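# Exchange the two removable wall-rack shelves, keeping their vials

## Task

Exchange the positions of the two removable shelves in the wall rack, so each vial still stands upright on the shelf it began on, and each shelf sits pushed all the way in. The result must hold by itself without the robot supporting anything; finally release everything and move the grippers away.

## Robot and tools

Robot: two arms, left_arm and right_arm, each with a six-joint arm and a parallel two-finger gripper. Bases in the scene frame: left_arm at (-0.024, +0.246, 0) m, quat_wxyz (+0.998, 0, 0, -0.057); right_arm at (+0.014, -0.308, 0) m, quat_wxyz (+0.998, 0, 0, -0.062). Joint ranges (rad), base to gripper: waist -2.880..2.880, shoulder 0.000..3.142, elbow 0.000..3.019, wrist pitch -1.693..1.571, wrist yaw -1.571..1.571, wrist roll -2.094..2.094. The elbow cannot fully straighten.

Frame: a single scene frame for both arms. Origin on the table top midway between the arms, +z up, +x out across the table, left_arm on the +y side. The arm names do not correspond to image sides. Gripper axes: fingers extend along the gripper's +z, and they close and open along its y. end_effector_position is the point between the finger pads, roughly 1 cm short of the fingertips. Reported hand positions can be somewhat wrong, more so when reaching far; motions usually finish a centimetre or more off target, typically low.

Row layout (used by execute_actions and move): one flat list of 16 numbers covering both arms, even if only one moves: left_arm x, y, z, qw, qx, qy, qz, opening, then right_arm x, y, z, qw, qx, qy, qz, opening. x, y, z are an absolute target position in metres in the scene frame; the quaternion is an absolute target orientation, w first, in the scene frame. Together these are a pose, not an offset. Opening is a scale from -1 (closed) to +1 (fully open, 0.094 m). Between the extremes, fingers go to the value where grip_measured would read what you sent. To hold an object, command an opening below its grip_measured: about 0.03 lower is firm, a smaller gap is gentler. Pad force tops out around 50 to 62 N (lower on some grippers, and weaker on parts thinner than about 2 mm).

execute_actions(actions): actions is a list of up to 15 actions; each action is a list of up to 15 rows, each row run for one control step of 1/30 s; if fewer than 15 rows, the last row is repeated to fill 15 steps. An empty list just returns state and images. Each step, the commanded pose is clipped to within 70 mm and 16 degrees of the measured gripper pose, so far targets take several actions. Any action whose target lies more than 0.6 m from the gripper's start position along any of that gripper's axes is refused for both arms; if the first action fails this against the last reported state, or anything is malformed, nothing runs. To hold an orientation, resend the same quaternion every row rather than copying the drifted reported one. To keep an arm still, resend its last reported full pose and desired opening.

move(target, speed, blocking): target is one 16-number row as above (absolute poses). Each gripper travels a straight line toward its pose; both finish together, in 0.5 to 10 s (cut off at 10 s). speed is the top path speed in m/s, 0.002 to 0.5, default 0.25; turning rate is limited to twice that in rad/s. The opening is applied at the start. Paths ignore obstacles and the other arm; grippers can lag, deviate and overshoot the speed, especially near full extension. Faster contact and targets deeper past the contact mean harder pushes. blocking=false returns after 0.5 s while motion continues; then use wait(0) or stop before sending another move or execute_actions. The result adds a move: line with the ending (done, off_target, moving, held, fault) and active limits: limits=paced means the sent pose was clipped; limits=held means some steps were blocked by a check, after which the arm may jump faster. Distances to each pose are also reported.

wait(seconds): 0 to 10 s; arms keep their last command; returns early when a running move ends. stop(): brakes a running move (needs stopping distance); fingers continue. zoom_image(camera, region): region [x0, y0, x1, y1] pixels, max 504x504, of cam_head_left, cam_head_right, cam_high, cam_low (896x504) or cam_left_wrist, cam_right_wrist (616x616). read_manual(section) returns only licence text. finished_scene(scene) ends the current scene by number, irreversibly, after the last command is held, and reports success.

Results: state line left_arm: … | right_arm: … with position and end_effector_quat_wxyz; grip_measured (commanded scale; each gripper may be off by about 1 mm); Joint positions, last number is finger opening in metres; joint torques (offset, noisy, friction-affected); Hand target lines showing the pose currently being driven toward; step readings with HELD marking held-back steps; pose unreachable when a clearance check altered a command; FAULT lines for arm stops; MOTOR HOT from 85 °C, and at 100 °C an OVER-TEMPERATURE FAULT drops that arm, so avoid long heavy holds. Camera calibration lines list cameras whose parameters changed.

Cautions: the simulation runs while you think, and a still arm holds the last command. Do not let the arms collide or press on each other. Avoid dropping shelves, tipping or spilling vials, slamming, or forceful pushes, and never knock anything out of the work area. Occasional external tugs on held parts or pushes on loose items can happen. Plan: lift out one shelf level so vials stay upright, park it, move the other, insert each in the opposite slot fully, release, retract clear, then verify before finishing.

Each tool is called as name(argument=value, ...), one argument or row to a line, values as JSON.

## Session

execute_actions(
  actions=[],
)

Scene clock: 0.00 s.
left_arm: end_effector_position=(+0.4882, +0.1786, +0.4912) grip_measured=+1.000 end_effector_quat_wxyz=(+0.703, +0.052, +0.708, -0.046) | right_arm: end_effector_position=(+0.5256, -0.3734, +0.4984) grip_measured=+1.000 end_effector_quat_wxyz=(+0.710, +0.046, +0.701, -0.051)
Joint positions: left_arm=[-0.012  1.04   1.045 -0.013  0.013  0.008  0.094] | right_arm=[ 0.002  1.038  1.049  0.002  0.017 -0.006  0.094]
Joint velocities: left_arm=[ 0.015 -0.015 -0.007 -0.007  0.007 -0.051  0.   ] | right_arm=[-0.005  0.015 -0.002 -0.012 -0.066 -0.007  0.   ]
Joint torques (N m, as the arm reports them, + toward a larger angle): no reading
Motor temperatures (°C, as the motors report them): left_arm=[20 20 24 23 21 21] | right_arm=[20 21 22 21 22 20]
Hand target (left_arm): +0.487, +0.179, +0.516; +0.718, +0.051, +0.692, -0.046
Hand target (right_arm): +0.525, -0.373, +0.517; +0.721, +0.046, +0.689, -0.052

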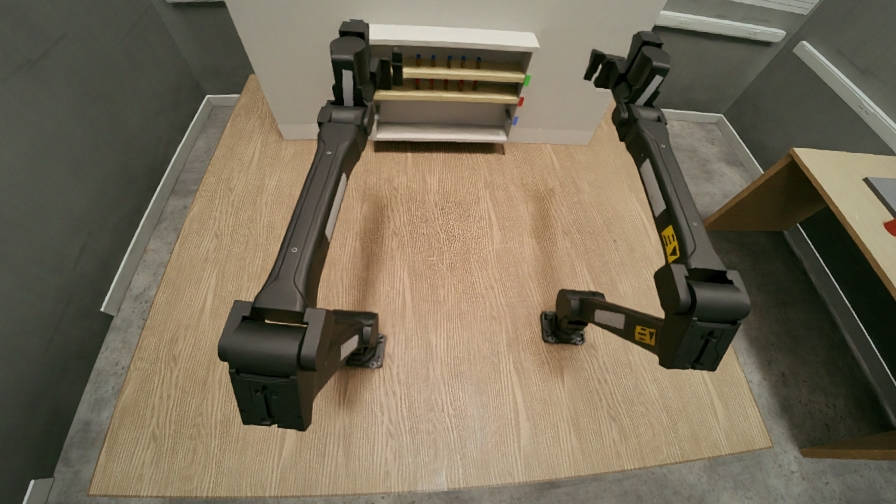

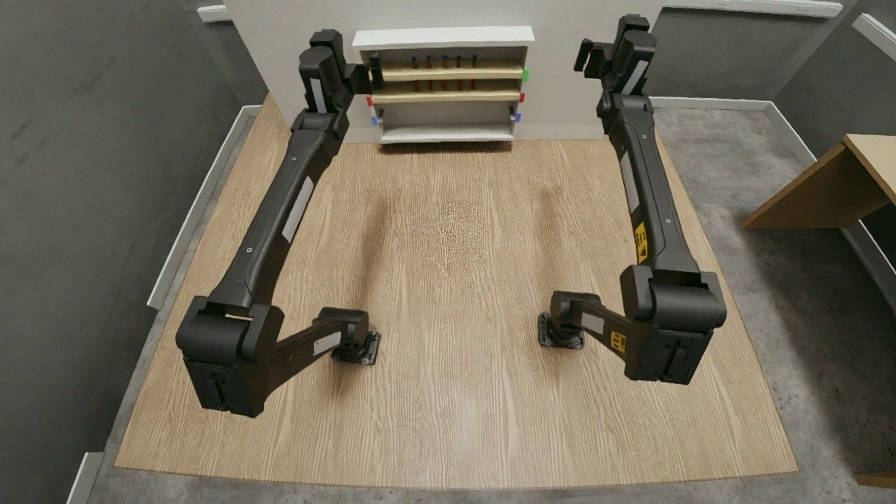

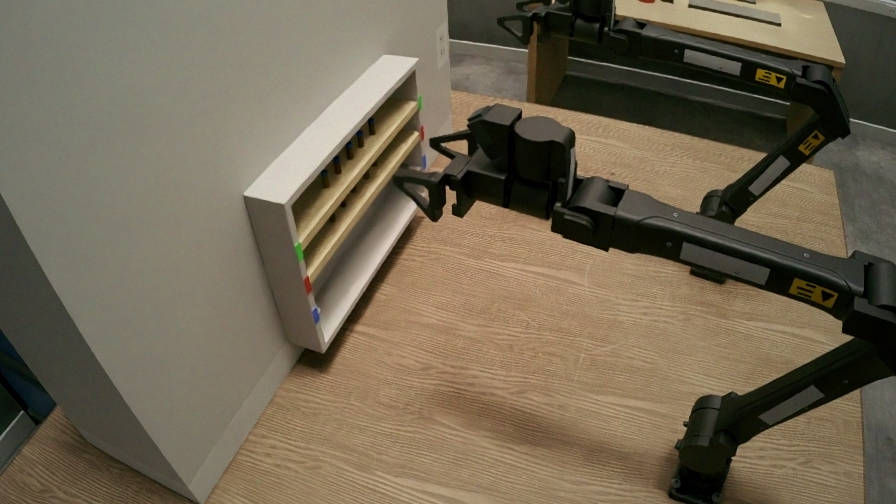

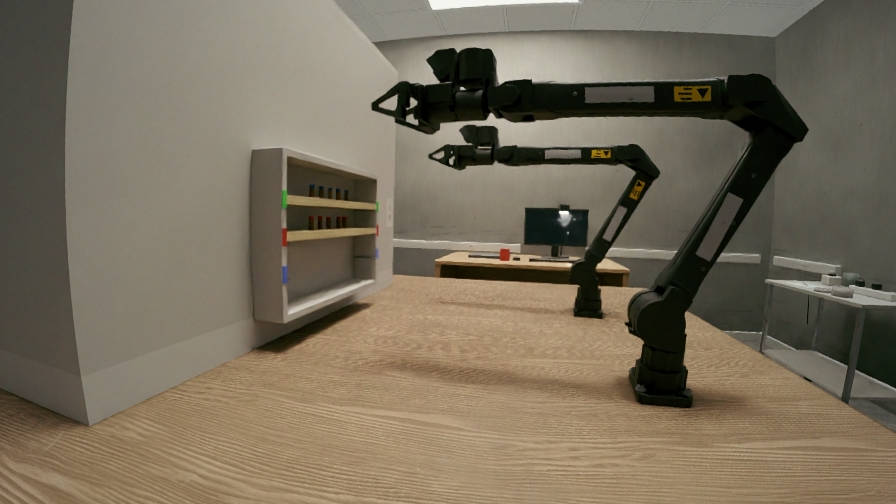

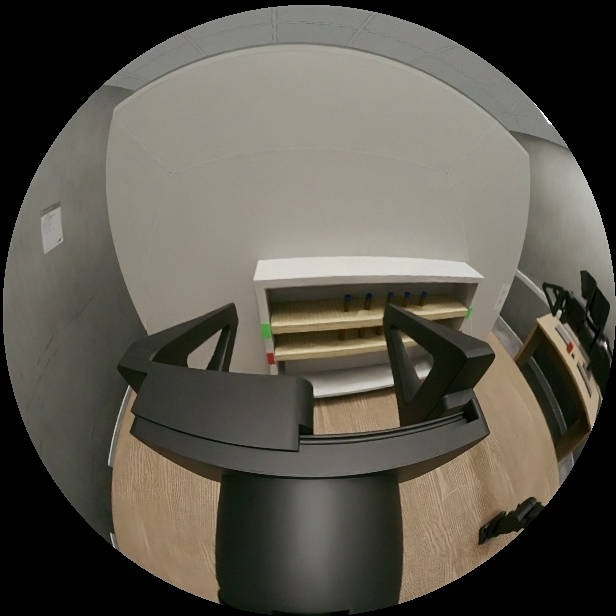

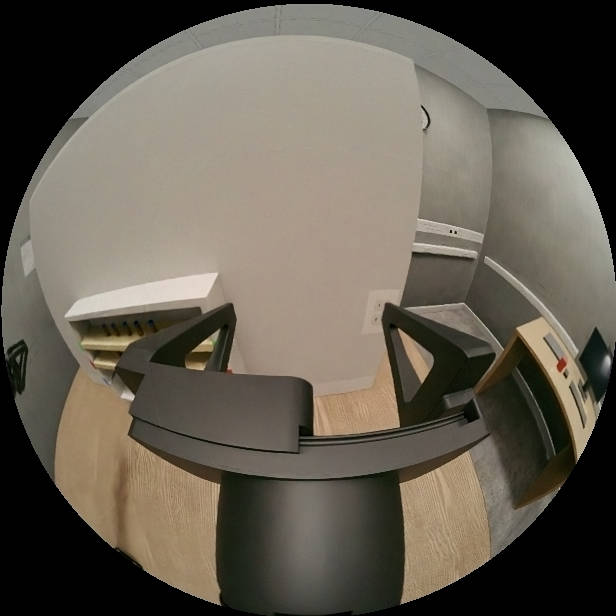

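zoom_image(
  camera="cam_low",
  region=[230, 130, 430, 340],
)

zoom_image(
  camera="cam_head_right",
  region=[340, 10, 550, 160],
)

zoom_image(
  camera="cam_high",
  region=[230, 40, 470, 360],
)

Region (230, 130, 430, 340) of cam_low's 896x504 image, scaled by 2.400, with more detail than that image has; it fills the left 480 columns of this view, and the rest is white.

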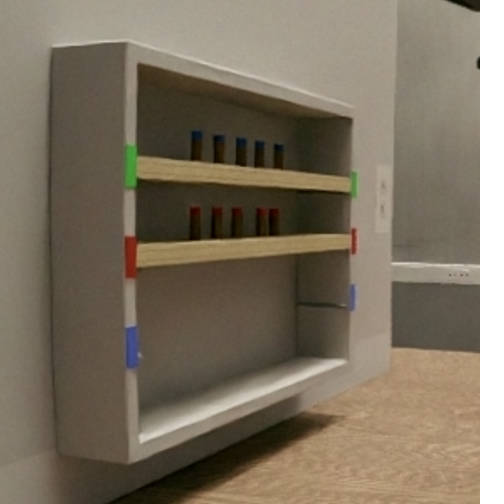

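Region (340, 10, 550, 160) of cam_head_right's 896x504 image, scaled by 2.400, with more detail than that image has; it fills the top 360 rows of this view, and the rest is white.

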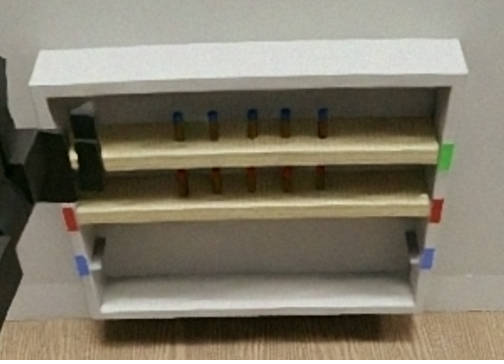

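Region (230, 40, 470, 360) of cam_high's 896x504 image, scaled by 1.575, with more detail than that image has; it fills the left 378 columns of this view, and the rest is white.

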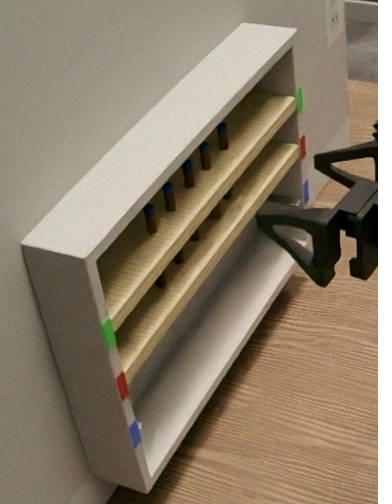

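zoom_image(
  camera="cam_low",
  region=[330, 170, 400, 290],
)

zoom_image(
  camera="cam_head_right",
  region=[480, 30, 550, 150],
)

zoom_image(
  camera="cam_low",
  region=[240, 140, 330, 330],
)

Region (330, 170, 400, 290) of cam_low's 896x504 image, scaled by 4.200, with more detail than that image has; it fills the left 294 columns of this view, and the rest is white.

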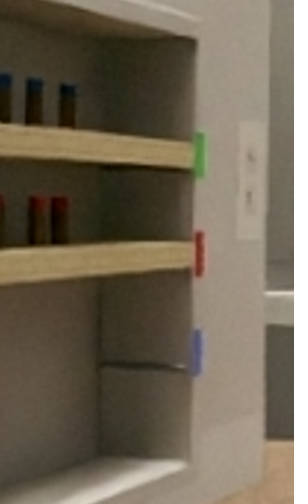

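Region (480, 30, 550, 150) of cam_head_right's 896x504 image, scaled by 4.200, with more detail than that image has; it fills the left 294 columns of this view, and the rest is white.

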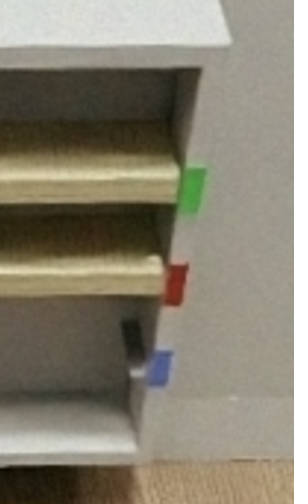

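Region (240, 140, 330, 330) of cam_low's 896x504 image, scaled by 2.653, with more detail than that image has; it fills the left 239 columns of this view, and the rest is white.

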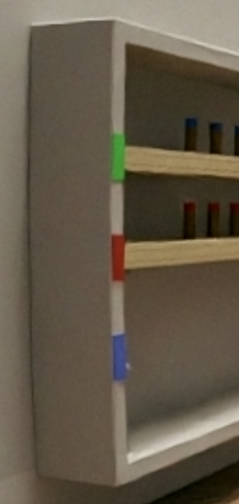

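move(
  target=[0.58,0.18,0.215,0.5,0.5,0.5,0.5,0.2,0.58,-0.155,0.215,0.5,-0.5,0.5,-0.5,0.2],
  speed=0.4,
)

Scene clock: 56.90 s.
left_arm: end_effector_position=(+0.5826, +0.1831, +0.2133) grip_measured=+0.202 end_effector_quat_wxyz=(+0.495, +0.502, +0.509, +0.493) | right_arm: end_effector_position=(+0.5831, -0.1582, +0.2106) grip_measured=+0.203 end_effector_quat_wxyz=(+0.499, -0.500, +0.509, -0.492)
Joint positions: left_arm=[-0.031  1.629  0.785  0.821 -0.15   1.559  0.056] | right_arm=[ 0.485  1.607  0.74   0.847  0.364 -1.547  0.057]
Joint velocities: left_arm=[-0.015  0.005 -0.002  0.017 -0.081  0.022  0.001] | right_arm=[-0.024  0.005  0.012  0.002 -0.007 -0.066 -0.   ]
Joint torques (N m, as the arm reports them, + toward a larger angle): left_arm=[ -2.01 -12.95   7.39   3.12  -0.24   0.02] | right_arm=[  0.82 -14.07   6.61   3.45   0.37   0.01]
Motor temperatures (°C, as the motors report them): left_arm=[20 20 31 23 21 21] | right_arm=[20 22 32 21 22 20]
Hand target (left_arm): +0.581, +0.179, +0.216; +0.499, +0.500, +0.500, +0.500
Hand target (right_arm): +0.583, -0.155, +0.215; +0.502, -0.499, +0.502, -0.498
Off the commanded pose (left_arm): 0.004 m, 1 deg.
Off the commanded pose (right_arm): 0.006 m, 1 deg.
move: done
camera_calibration (this result's frames):
cam_left_wrist: T_world_to_cam=[[-0.0168925, -0.00562711, -0.999841, 0.227996], [-0.578084, 0.815961, 0.00517463, 0.194909], [0.815802, 0.57808, -0.0170366, -0.45226], [0, 0, 0, 1]] pos_world=[0.48548, 0.103687, 0.219247]
cam_right_wrist: T_world_to_cam=[[0.0029607, 0.00239687, 0.999993, -0.215504], [-0.593666, -0.804703, 0.00368646, 0.221096], [0.804706, -0.593672, -0.000959543, -0.440874], [0, 0, 0, 1]] pos_world=[0.48667, -0.0833012, 0.214265]

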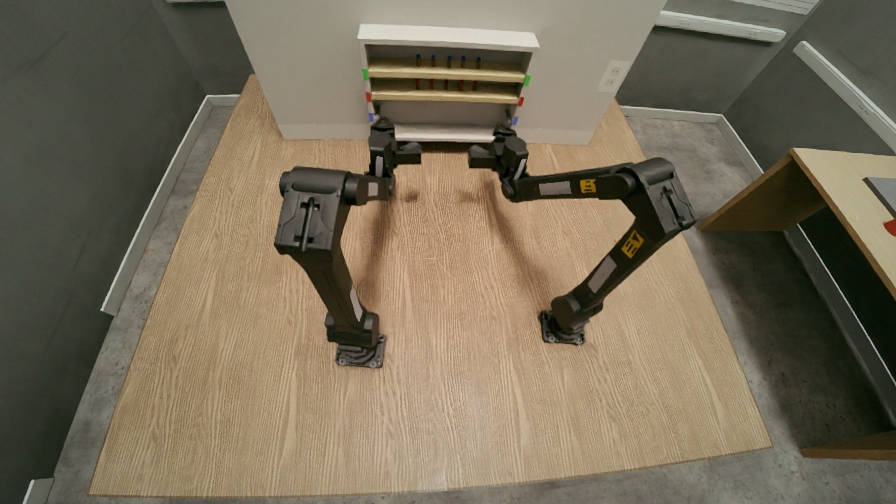

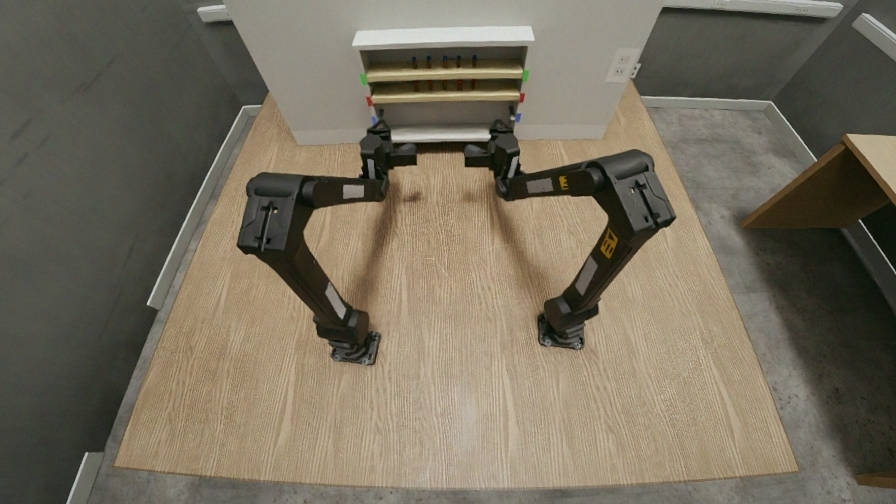

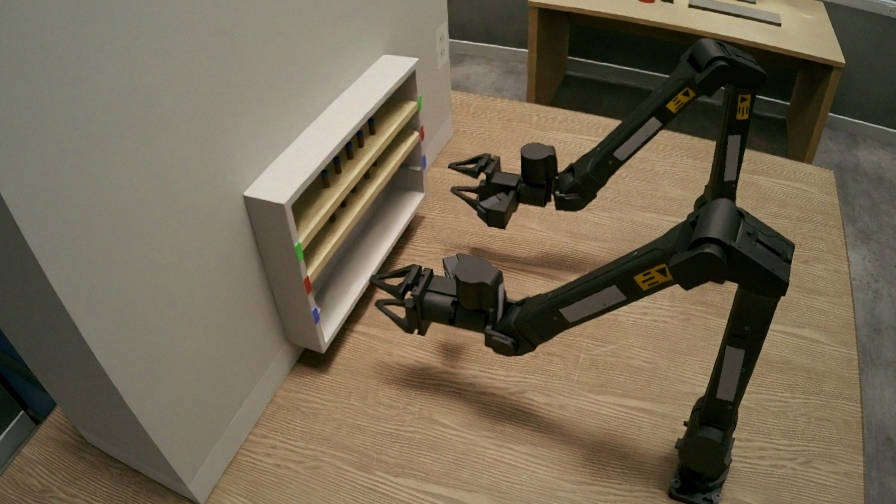

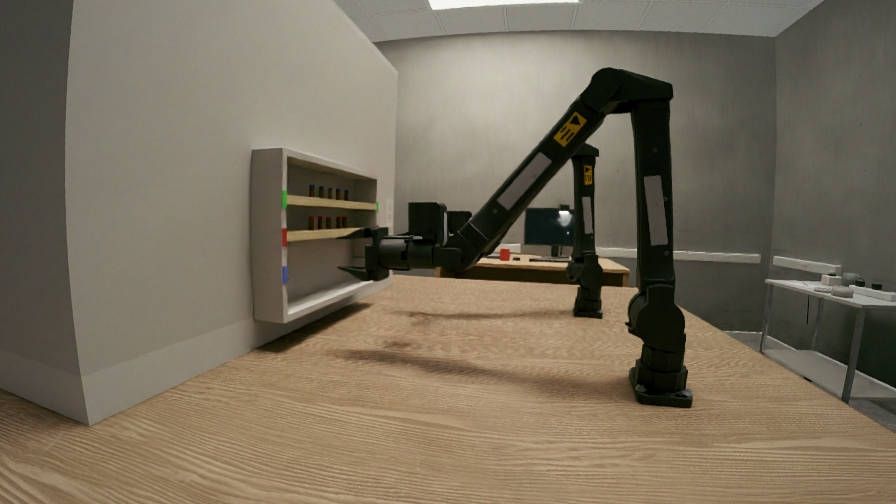

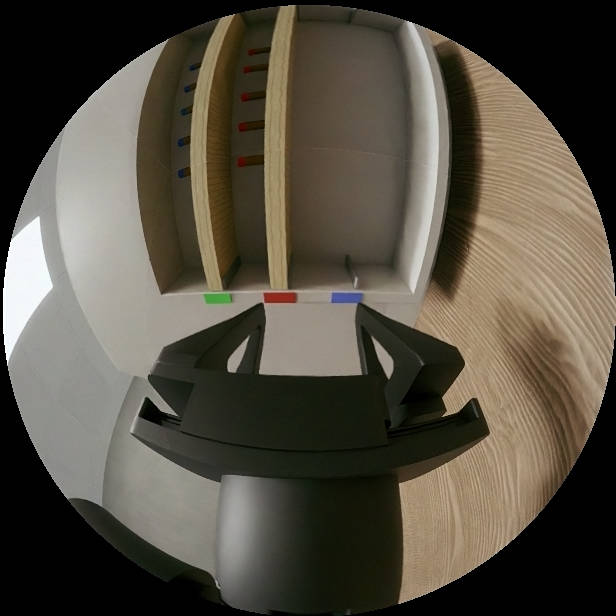

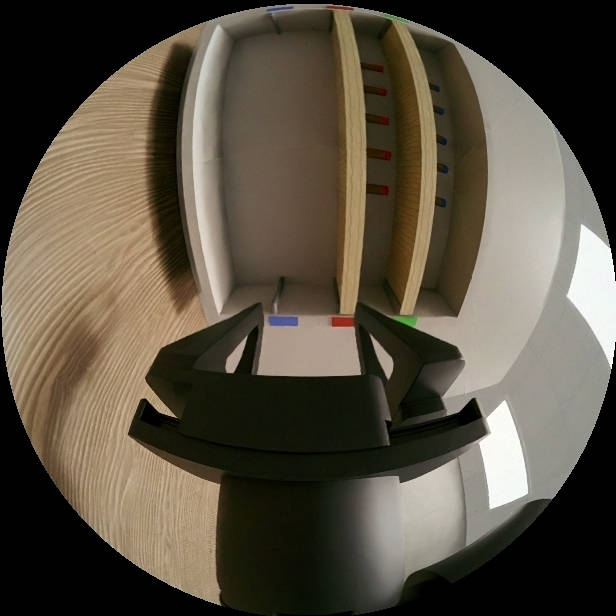

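zoom_image(
  camera="cam_left_wrist",
  region=[180, 220, 420, 340],
)

zoom_image(
  camera="cam_right_wrist",
  region=[210, 230, 450, 350],
)

Region (180, 220, 420, 340) of cam_left_wrist's 616x616 image, scaled by 2.100, with more detail than that image has.

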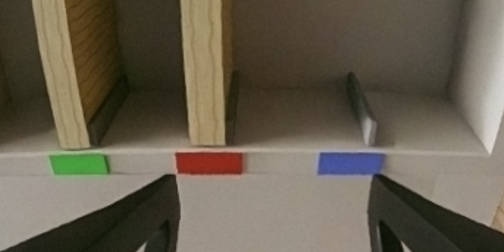

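Region (210, 230, 450, 350) of cam_right_wrist's 616x616 image, scaled by 2.100, with more detail than that image has.

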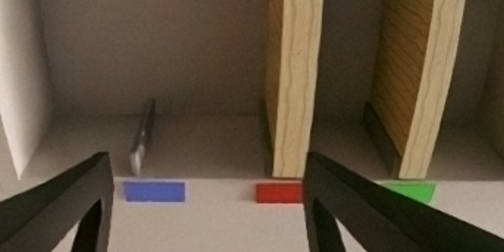

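move(
  target=[0.66,0.15,0.252,0.5,0.5,0.5,0.5,0.2,0.66,-0.17,0.262,0.5,-0.5,0.5,-0.5,0.2],
  speed=0.2,
)

Scene clock: 88.40 s.
left_arm: end_effector_position=(+0.6445, +0.1534, +0.2430) grip_measured=+0.202 end_effector_quat_wxyz=(+0.498, +0.502, +0.505, +0.495) | right_arm: end_effector_position=(+0.6461, -0.1710, +0.2486) grip_measured=+0.203 end_effector_quat_wxyz=(+0.496, -0.504, +0.507, -0.492)
Joint positions: left_arm=[-0.069  1.711  0.999  0.699 -0.182  1.562  0.056] | right_arm=[ 0.413  1.642  0.932  0.685  0.289 -1.557  0.057]
Joint velocities: left_arm=[-0.015 -0.015 -0.017 -0.022 -0.037  0.037  0.   ] | right_arm=[-0.005 -0.015 -0.012 -0.007 -0.051 -0.022 -0.001]
Joint torques (N m, as the arm reports them, + toward a larger angle): left_arm=[ -1.42 -14.04  12.55   1.19  -0.3    0.05] | right_arm=[  0.78 -14.89  10.37   2.27  -0.01   0.01]
Motor temperatures (°C, as the motors report them): left_arm=[20 21 29 23 21 21] | right_arm=[20 22 28 21 22 20]
Hand target (left_arm): +0.658, +0.149, +0.253; +0.500, +0.500, +0.500, +0.500
Hand target (right_arm): +0.659, -0.170, +0.263; +0.500, -0.500, +0.500, -0.500
Off the commanded pose (left_arm): 0.018 m, 1 deg.
Off the commanded pose (right_arm): 0.019 m, 1 deg.
move: off_target (left_arm, right_arm)
camera_calibration (this result's frames):
cam_left_wrist: T_world_to_cam=[[-0.00667256, -0.00321502, -0.999973, 0.251587], [-0.573071, 0.819505, 0.00118916, 0.251988], [0.819478, 0.573064, -0.00731063, -0.489084], [0, 0, 0, 1]] pos_world=[0.546879, 0.0745795, 0.247705]
cam_right_wrist: T_world_to_cam=[[0.0078054, 0.0122278, 0.999895, -0.255137], [-0.591011, -0.806533, 0.0144767, 0.243361], [0.806625, -0.591062, 0.000931435, -0.500404], [0, 0, 0, 1]] pos_world=[0.549459, -0.0963715, 0.252053]

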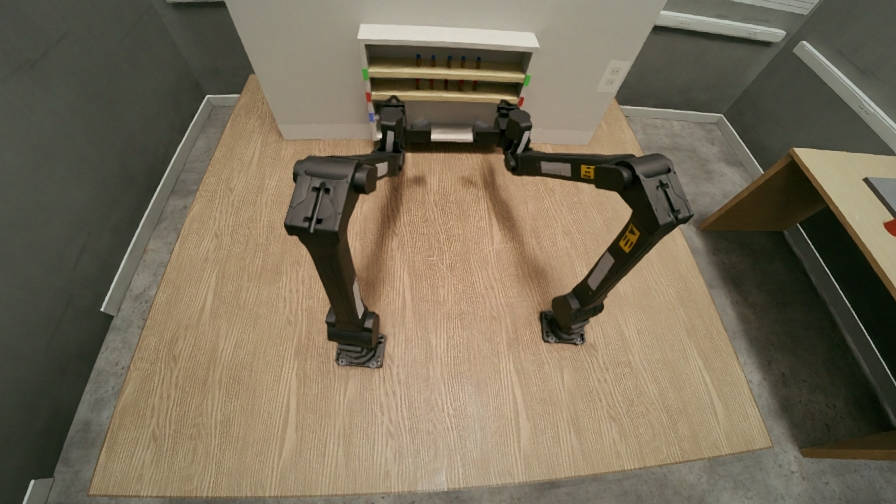

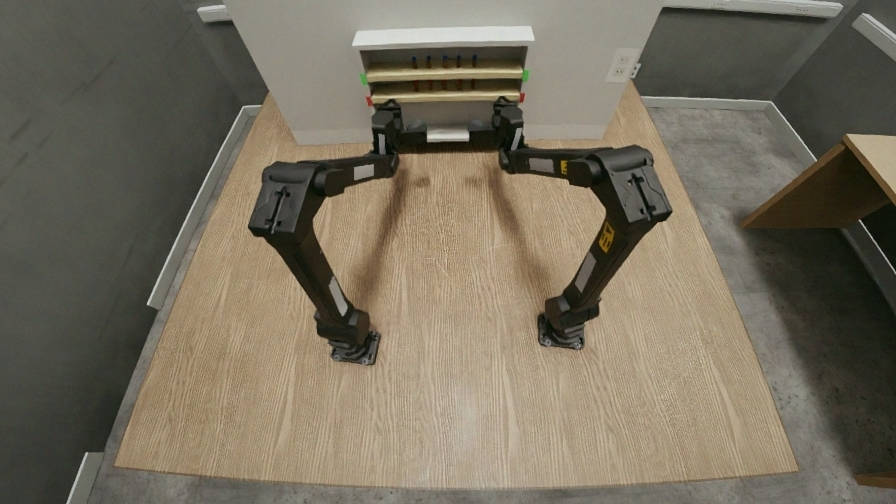

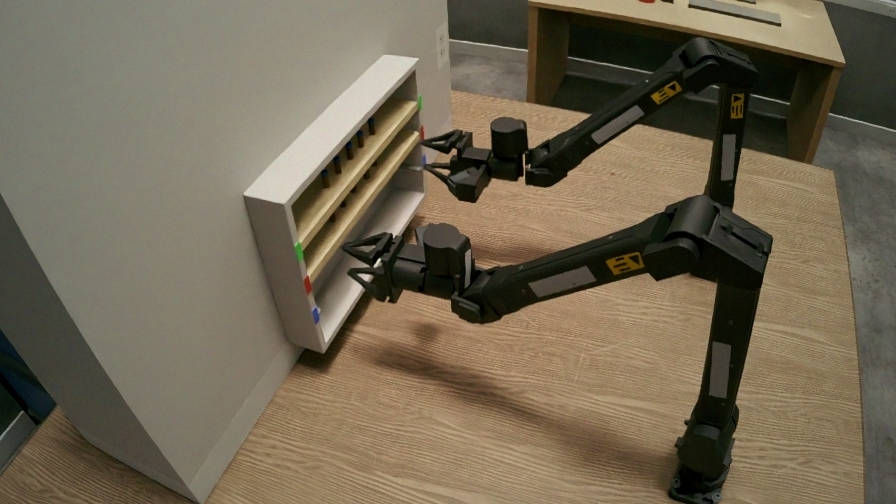

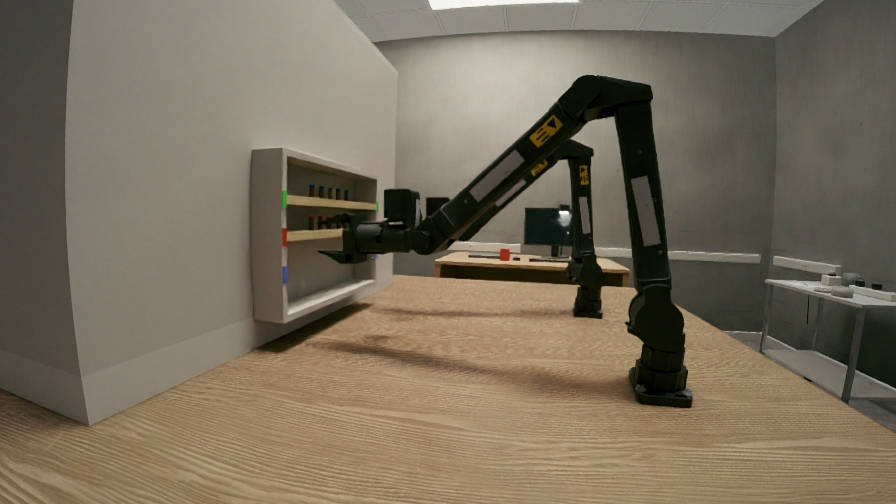

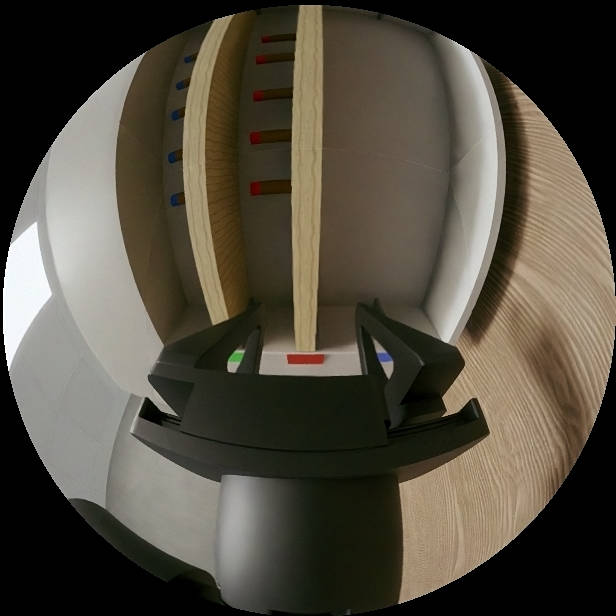

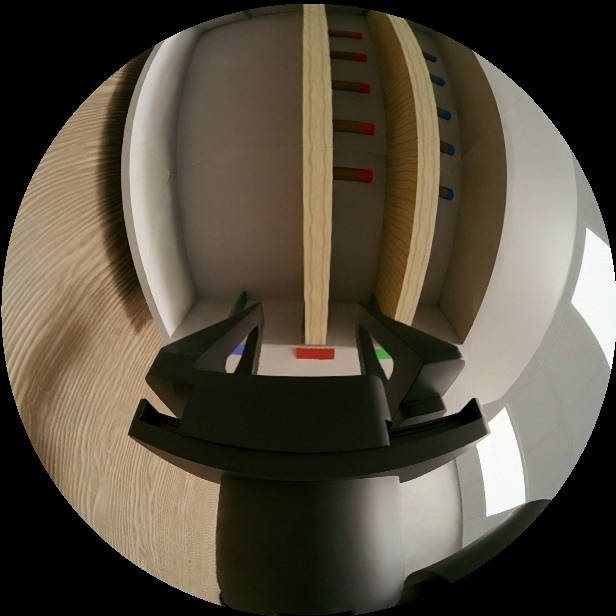

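move(
  target=[0.735,0.15,0.259,0.5,0.5,0.5,0.5,0.2,0.735,-0.17,0.268,0.5,-0.5,0.5,-0.5,0.2],
  speed=0.1,
)

Scene clock: 101.50 s.
left_arm: end_effector_position=(+0.7170, +0.1472, +0.2441) grip_measured=+0.202 end_effector_quat_wxyz=(+0.496, +0.506, +0.506, +0.492) | right_arm: end_effector_position=(+0.7172, -0.1671, +0.2484) grip_measured=+0.203 end_effector_quat_wxyz=(+0.494, -0.509, +0.508, -0.489)
Joint positions: left_arm=[-0.056  1.858  1.231  0.603 -0.166  1.562  0.056] | right_arm=[ 0.381  1.787  1.146  0.605  0.252 -1.557  0.057]
Joint velocities: left_arm=[ 0.005 -0.005 -0.007  0.002 -0.081 -0.022 -0.001] | right_arm=[-0.015  0.015 -0.002 -0.022 -0.022 -0.037  0.   ]
Joint torques (N m, as the arm reports them, + toward a larger angle): left_arm=[ -1.04 -16.43  13.87   1.16   0.02   0.04] | right_arm=[ -0.3  -17.77  11.7    2.26  -0.02   0.02]
Motor temperatures (°C, as the motors report them): left_arm=[20 21 31 23 21 21] | right_arm=[20 22 31 21 22 20]
Hand target (left_arm): +0.733, +0.149, +0.260; +0.500, +0.500, +0.500, +0.500
Hand target (right_arm): +0.733, -0.170, +0.269; +0.500, -0.500, +0.500, -0.500
Off the commanded pose (left_arm): 0.024 m, 1 deg.
Off the commanded pose (right_arm): 0.027 m, 2 deg.
move: off_target (left_arm, right_arm)
camera_calibration (this result's frames):
cam_left_wrist: T_world_to_cam=[[-0.0179962, -0.00146634, -0.999837, 0.260951], [-0.570825, 0.821022, 0.00907026, 0.294911], [0.820875, 0.570895, -0.0156123, -0.543612], [0, 0, 0, 1]] pos_world=[0.619276, 0.0685998, 0.249746]
cam_right_wrist: T_world_to_cam=[[0.0194187, 0.0144306, 0.999707, -0.263481], [-0.586798, -0.809404, 0.0230818, 0.282831], [0.8095, -0.587074, -0.00724971, -0.554777], [0, 0, 0, 1]] pos_world=[0.620173, -0.0929687, 0.252853]

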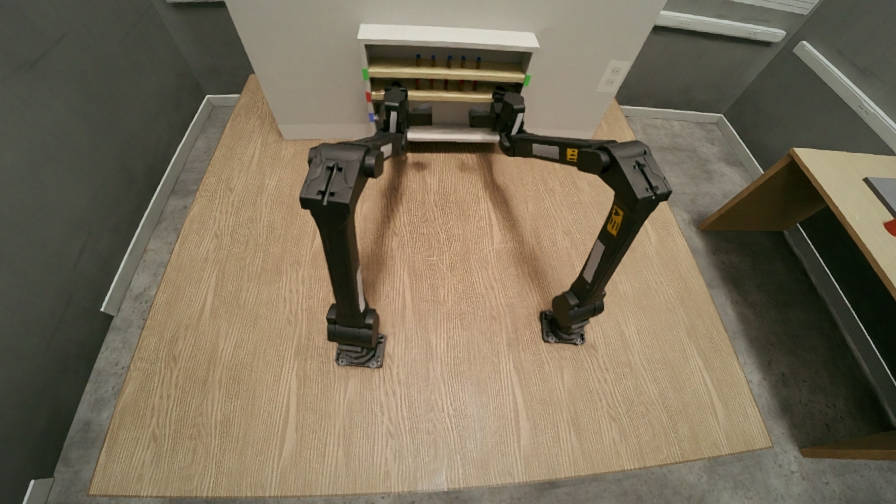

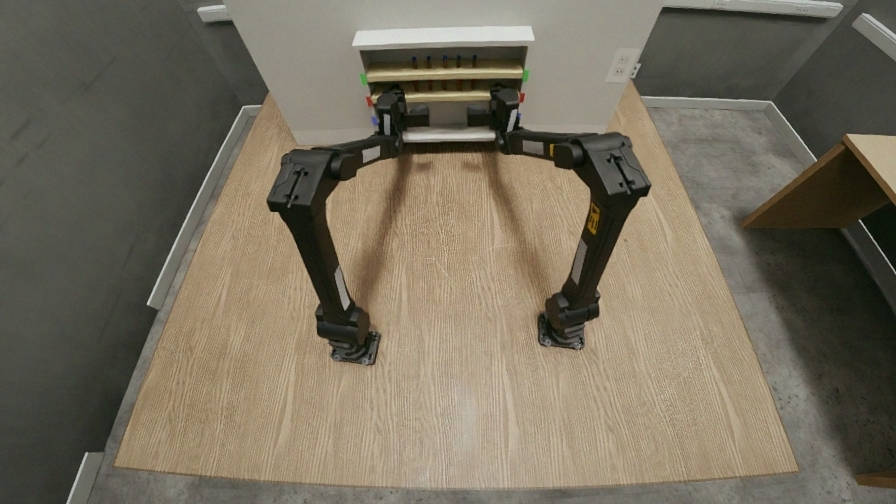

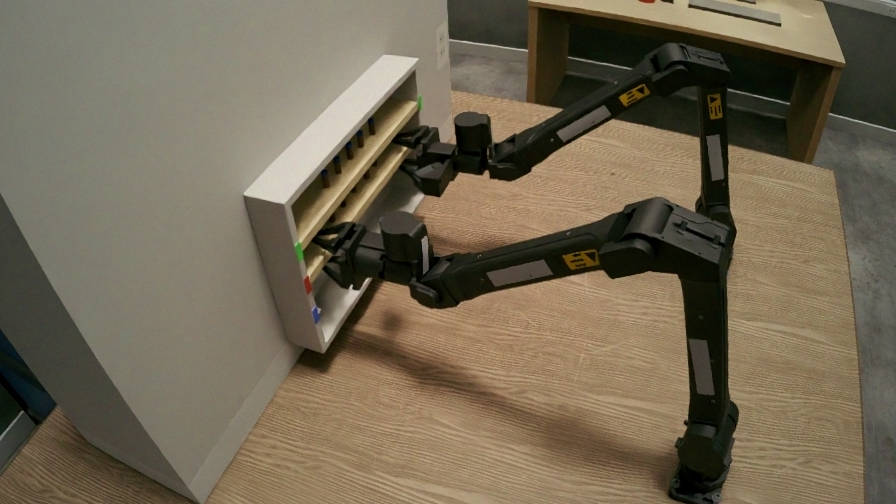

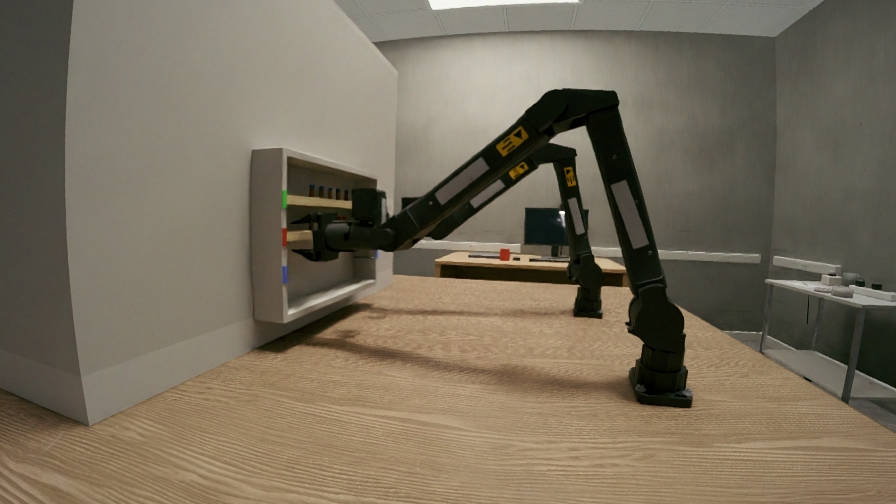

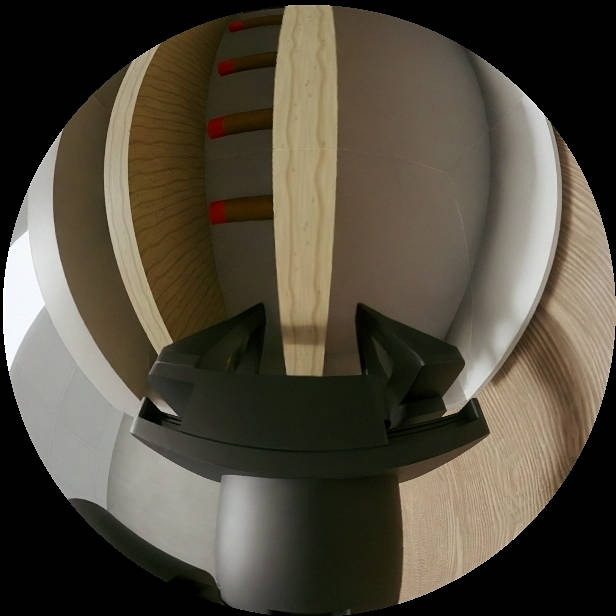

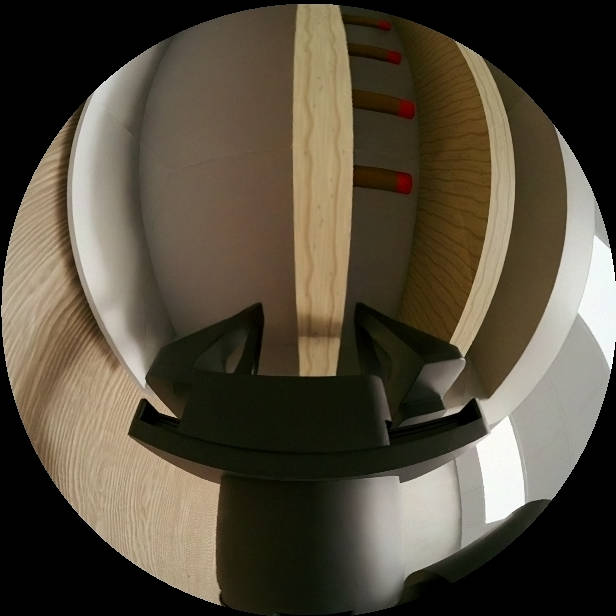

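execute_actions(
  actions=[
    [[0.736,0.15,0.261,0.503,0.497,0.497,0.503,0.2,0.738,-0.17,0.271,0.504,-0.496,0.496,-0.504,0.2],[0.737,0.15,0.262,0.504,0.496,0.496,0.504,0.2,0.74,-0.17,0.272,0.506,-0.494,0.494,-0.506,0.2],[0.739,0.15,0.264,0.506,0.494,0.494,0.506,0.0,0.744,-0.17,0.275,0.508,-0.492,0.492,-0.508,0.0]],
    [[0.739,0.15,0.264,0.506,0.494,0.494,0.506,-0.3,0.744,-0.17,0.275,0.508,-0.492,0.492,-0.508,-0.3]],
  ],
)

Scene clock: 129.07 s.
left_arm: end_effector_position=(+0.7196, +0.1475, +0.2428) grip_measured=-0.298 end_effector_quat_wxyz=(+0.495, +0.507, +0.505, +0.493) | right_arm: end_effector_position=(+0.7246, -0.1662, +0.2482) grip_measured=-0.297 end_effector_quat_wxyz=(+0.494, -0.509, +0.505, -0.491)
Joint positions: left_arm=[-0.055  1.866  1.238  0.603 -0.164  1.566  0.033] | right_arm=[ 0.379  1.805  1.168  0.607  0.248 -1.564  0.033]
Joint velocities: left_arm=[-0.015 -0.015 -0.017  0.002 -0.095 -0.007 -0.001] | right_arm=[-0.005  0.015 -0.012 -0.017 -0.007 -0.022  0.001]
Joint torques (N m, as the arm reports them, + toward a larger angle): left_arm=[ -0.91 -16.77  14.14   2.15   0.03   0.05] | right_arm=[ -0.41 -17.81  11.84   3.43  -0.03   0.02]
Motor temperatures (°C, as the motors report them): left_arm=[20 22 34 23 21 21] | right_arm=[20 23 34 21 22 20]
Hand target (left_arm): +0.737, +0.150, +0.264; +0.506, +0.494, +0.494, +0.506
Hand target (right_arm): +0.741, -0.171, +0.275; +0.508, -0.492, +0.492, -0.508
Off the commanded pose (left_arm): 0.029 m, 3 deg.
Off the commanded pose (right_arm): 0.033 m, 4 deg.
Step readings (end_effector_position; steps 1 to 15: 1st action; 16 to 30: 2nd action):
0: left_arm (+0.7170, +0.1472, +0.2441) | right_arm (+0.7172, -0.1671, +0.2484)
1: left_arm (+0.7170, +0.1470, +0.2441) | right_arm (+0.7172, -0.1670, +0.2482)
2: left_arm (+0.7170, +0.1469, +0.2440) | right_arm (+0.7175, -0.1668, +0.2481)
4: left_arm (+0.7178, +0.1469, +0.2442) | right_arm (+0.7198, -0.1658, +0.2483)
8: left_arm (+0.7194, +0.1472, +0.2434) | right_arm (+0.7243, -0.1657, +0.2483)
15: left_arm (+0.7196, +0.1475, +0.2428) | right_arm (+0.7246, -0.1662, +0.2482)
16: left_arm (+0.7196, +0.1475, +0.2428) | right_arm (+0.7246, -0.1662, +0.2482)
17: left_arm (+0.7196, +0.1475, +0.2428) | right_arm (+0.7246, -0.1662, +0.2482)
19: left_arm (+0.7196, +0.1475, +0.2428) | right_arm (+0.7246, -0.1662, +0.2482)
23: left_arm (+0.7196, +0.1475, +0.2428) | right_arm (+0.7246, -0.1662, +0.2482)
30: end_effector_position above
camera_calibration (this result's frames):
cam_left_wrist: T_world_to_cam=[[-0.0179907, 0.00268835, -0.999835, 0.259119], [-0.570116, 0.82147, 0.0124672, 0.294742], [0.821367, 0.570246, -0.0132461, -0.546784], [0, 0, 0, 1]] pos_world=[0.621809, 0.068983, 0.248159]
cam_right_wrist: T_world_to_cam=[[0.0138457, 0.0193638, 0.999717, -0.258559], [-0.585525, -0.810305, 0.0238043, 0.286711], [0.810536, -0.585689, 0.00011875, -0.562639], [0, 0, 0, 1]] pos_world=[0.627496, -0.092201, 0.251728]

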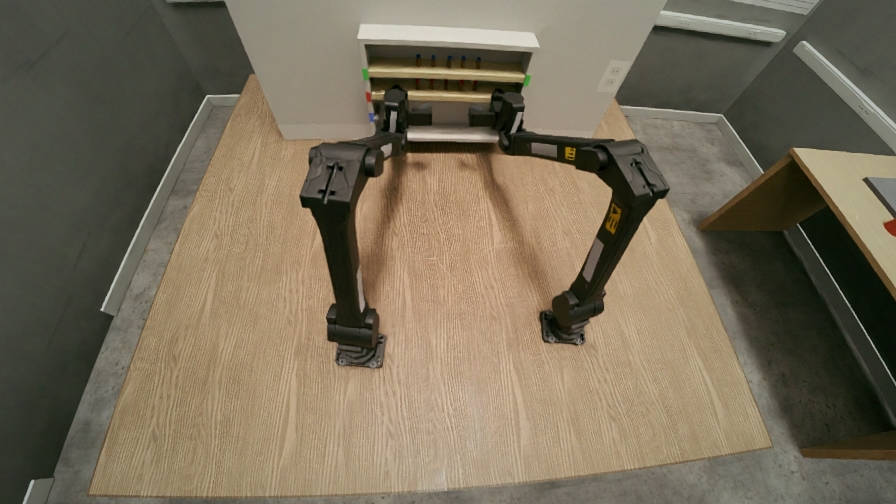

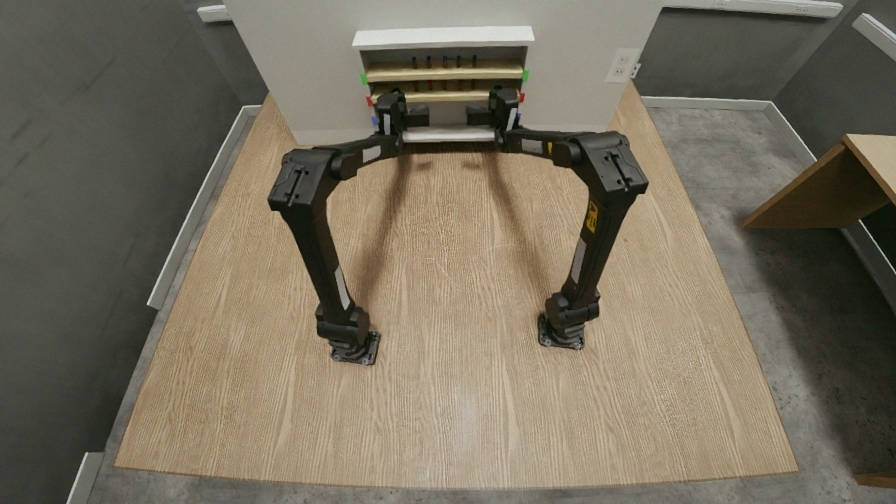

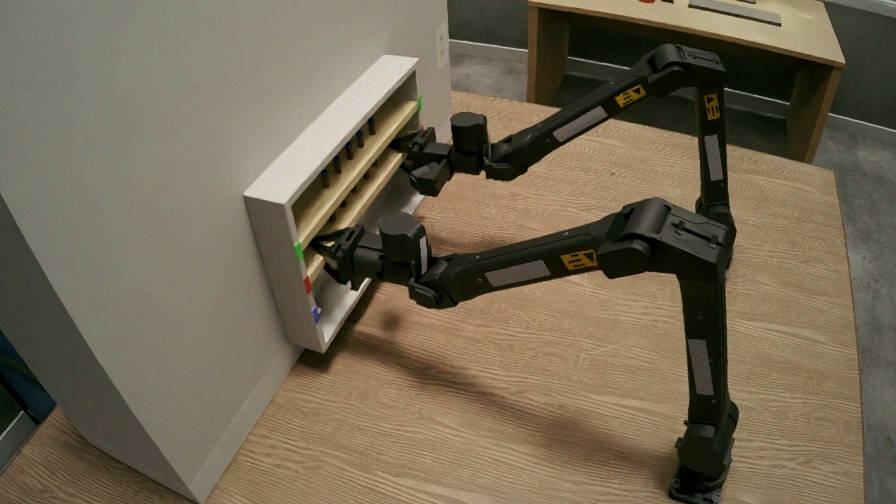

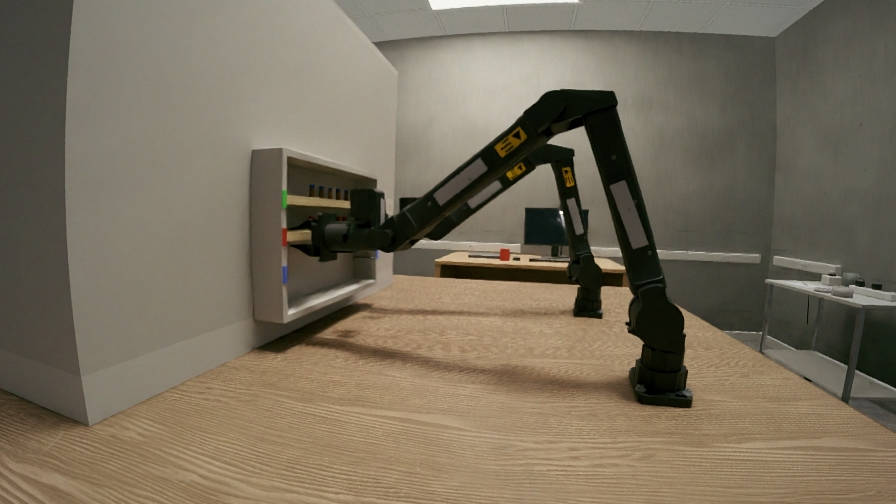

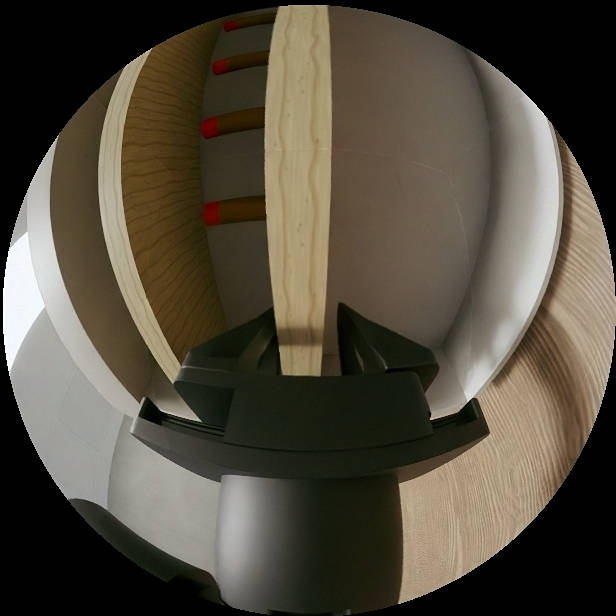

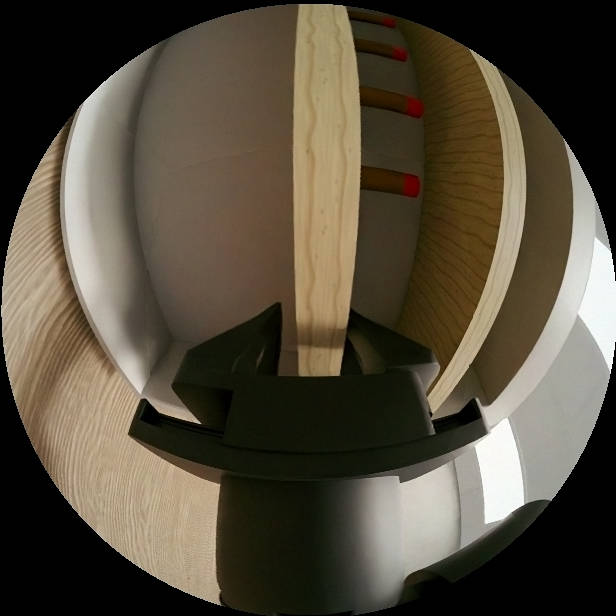

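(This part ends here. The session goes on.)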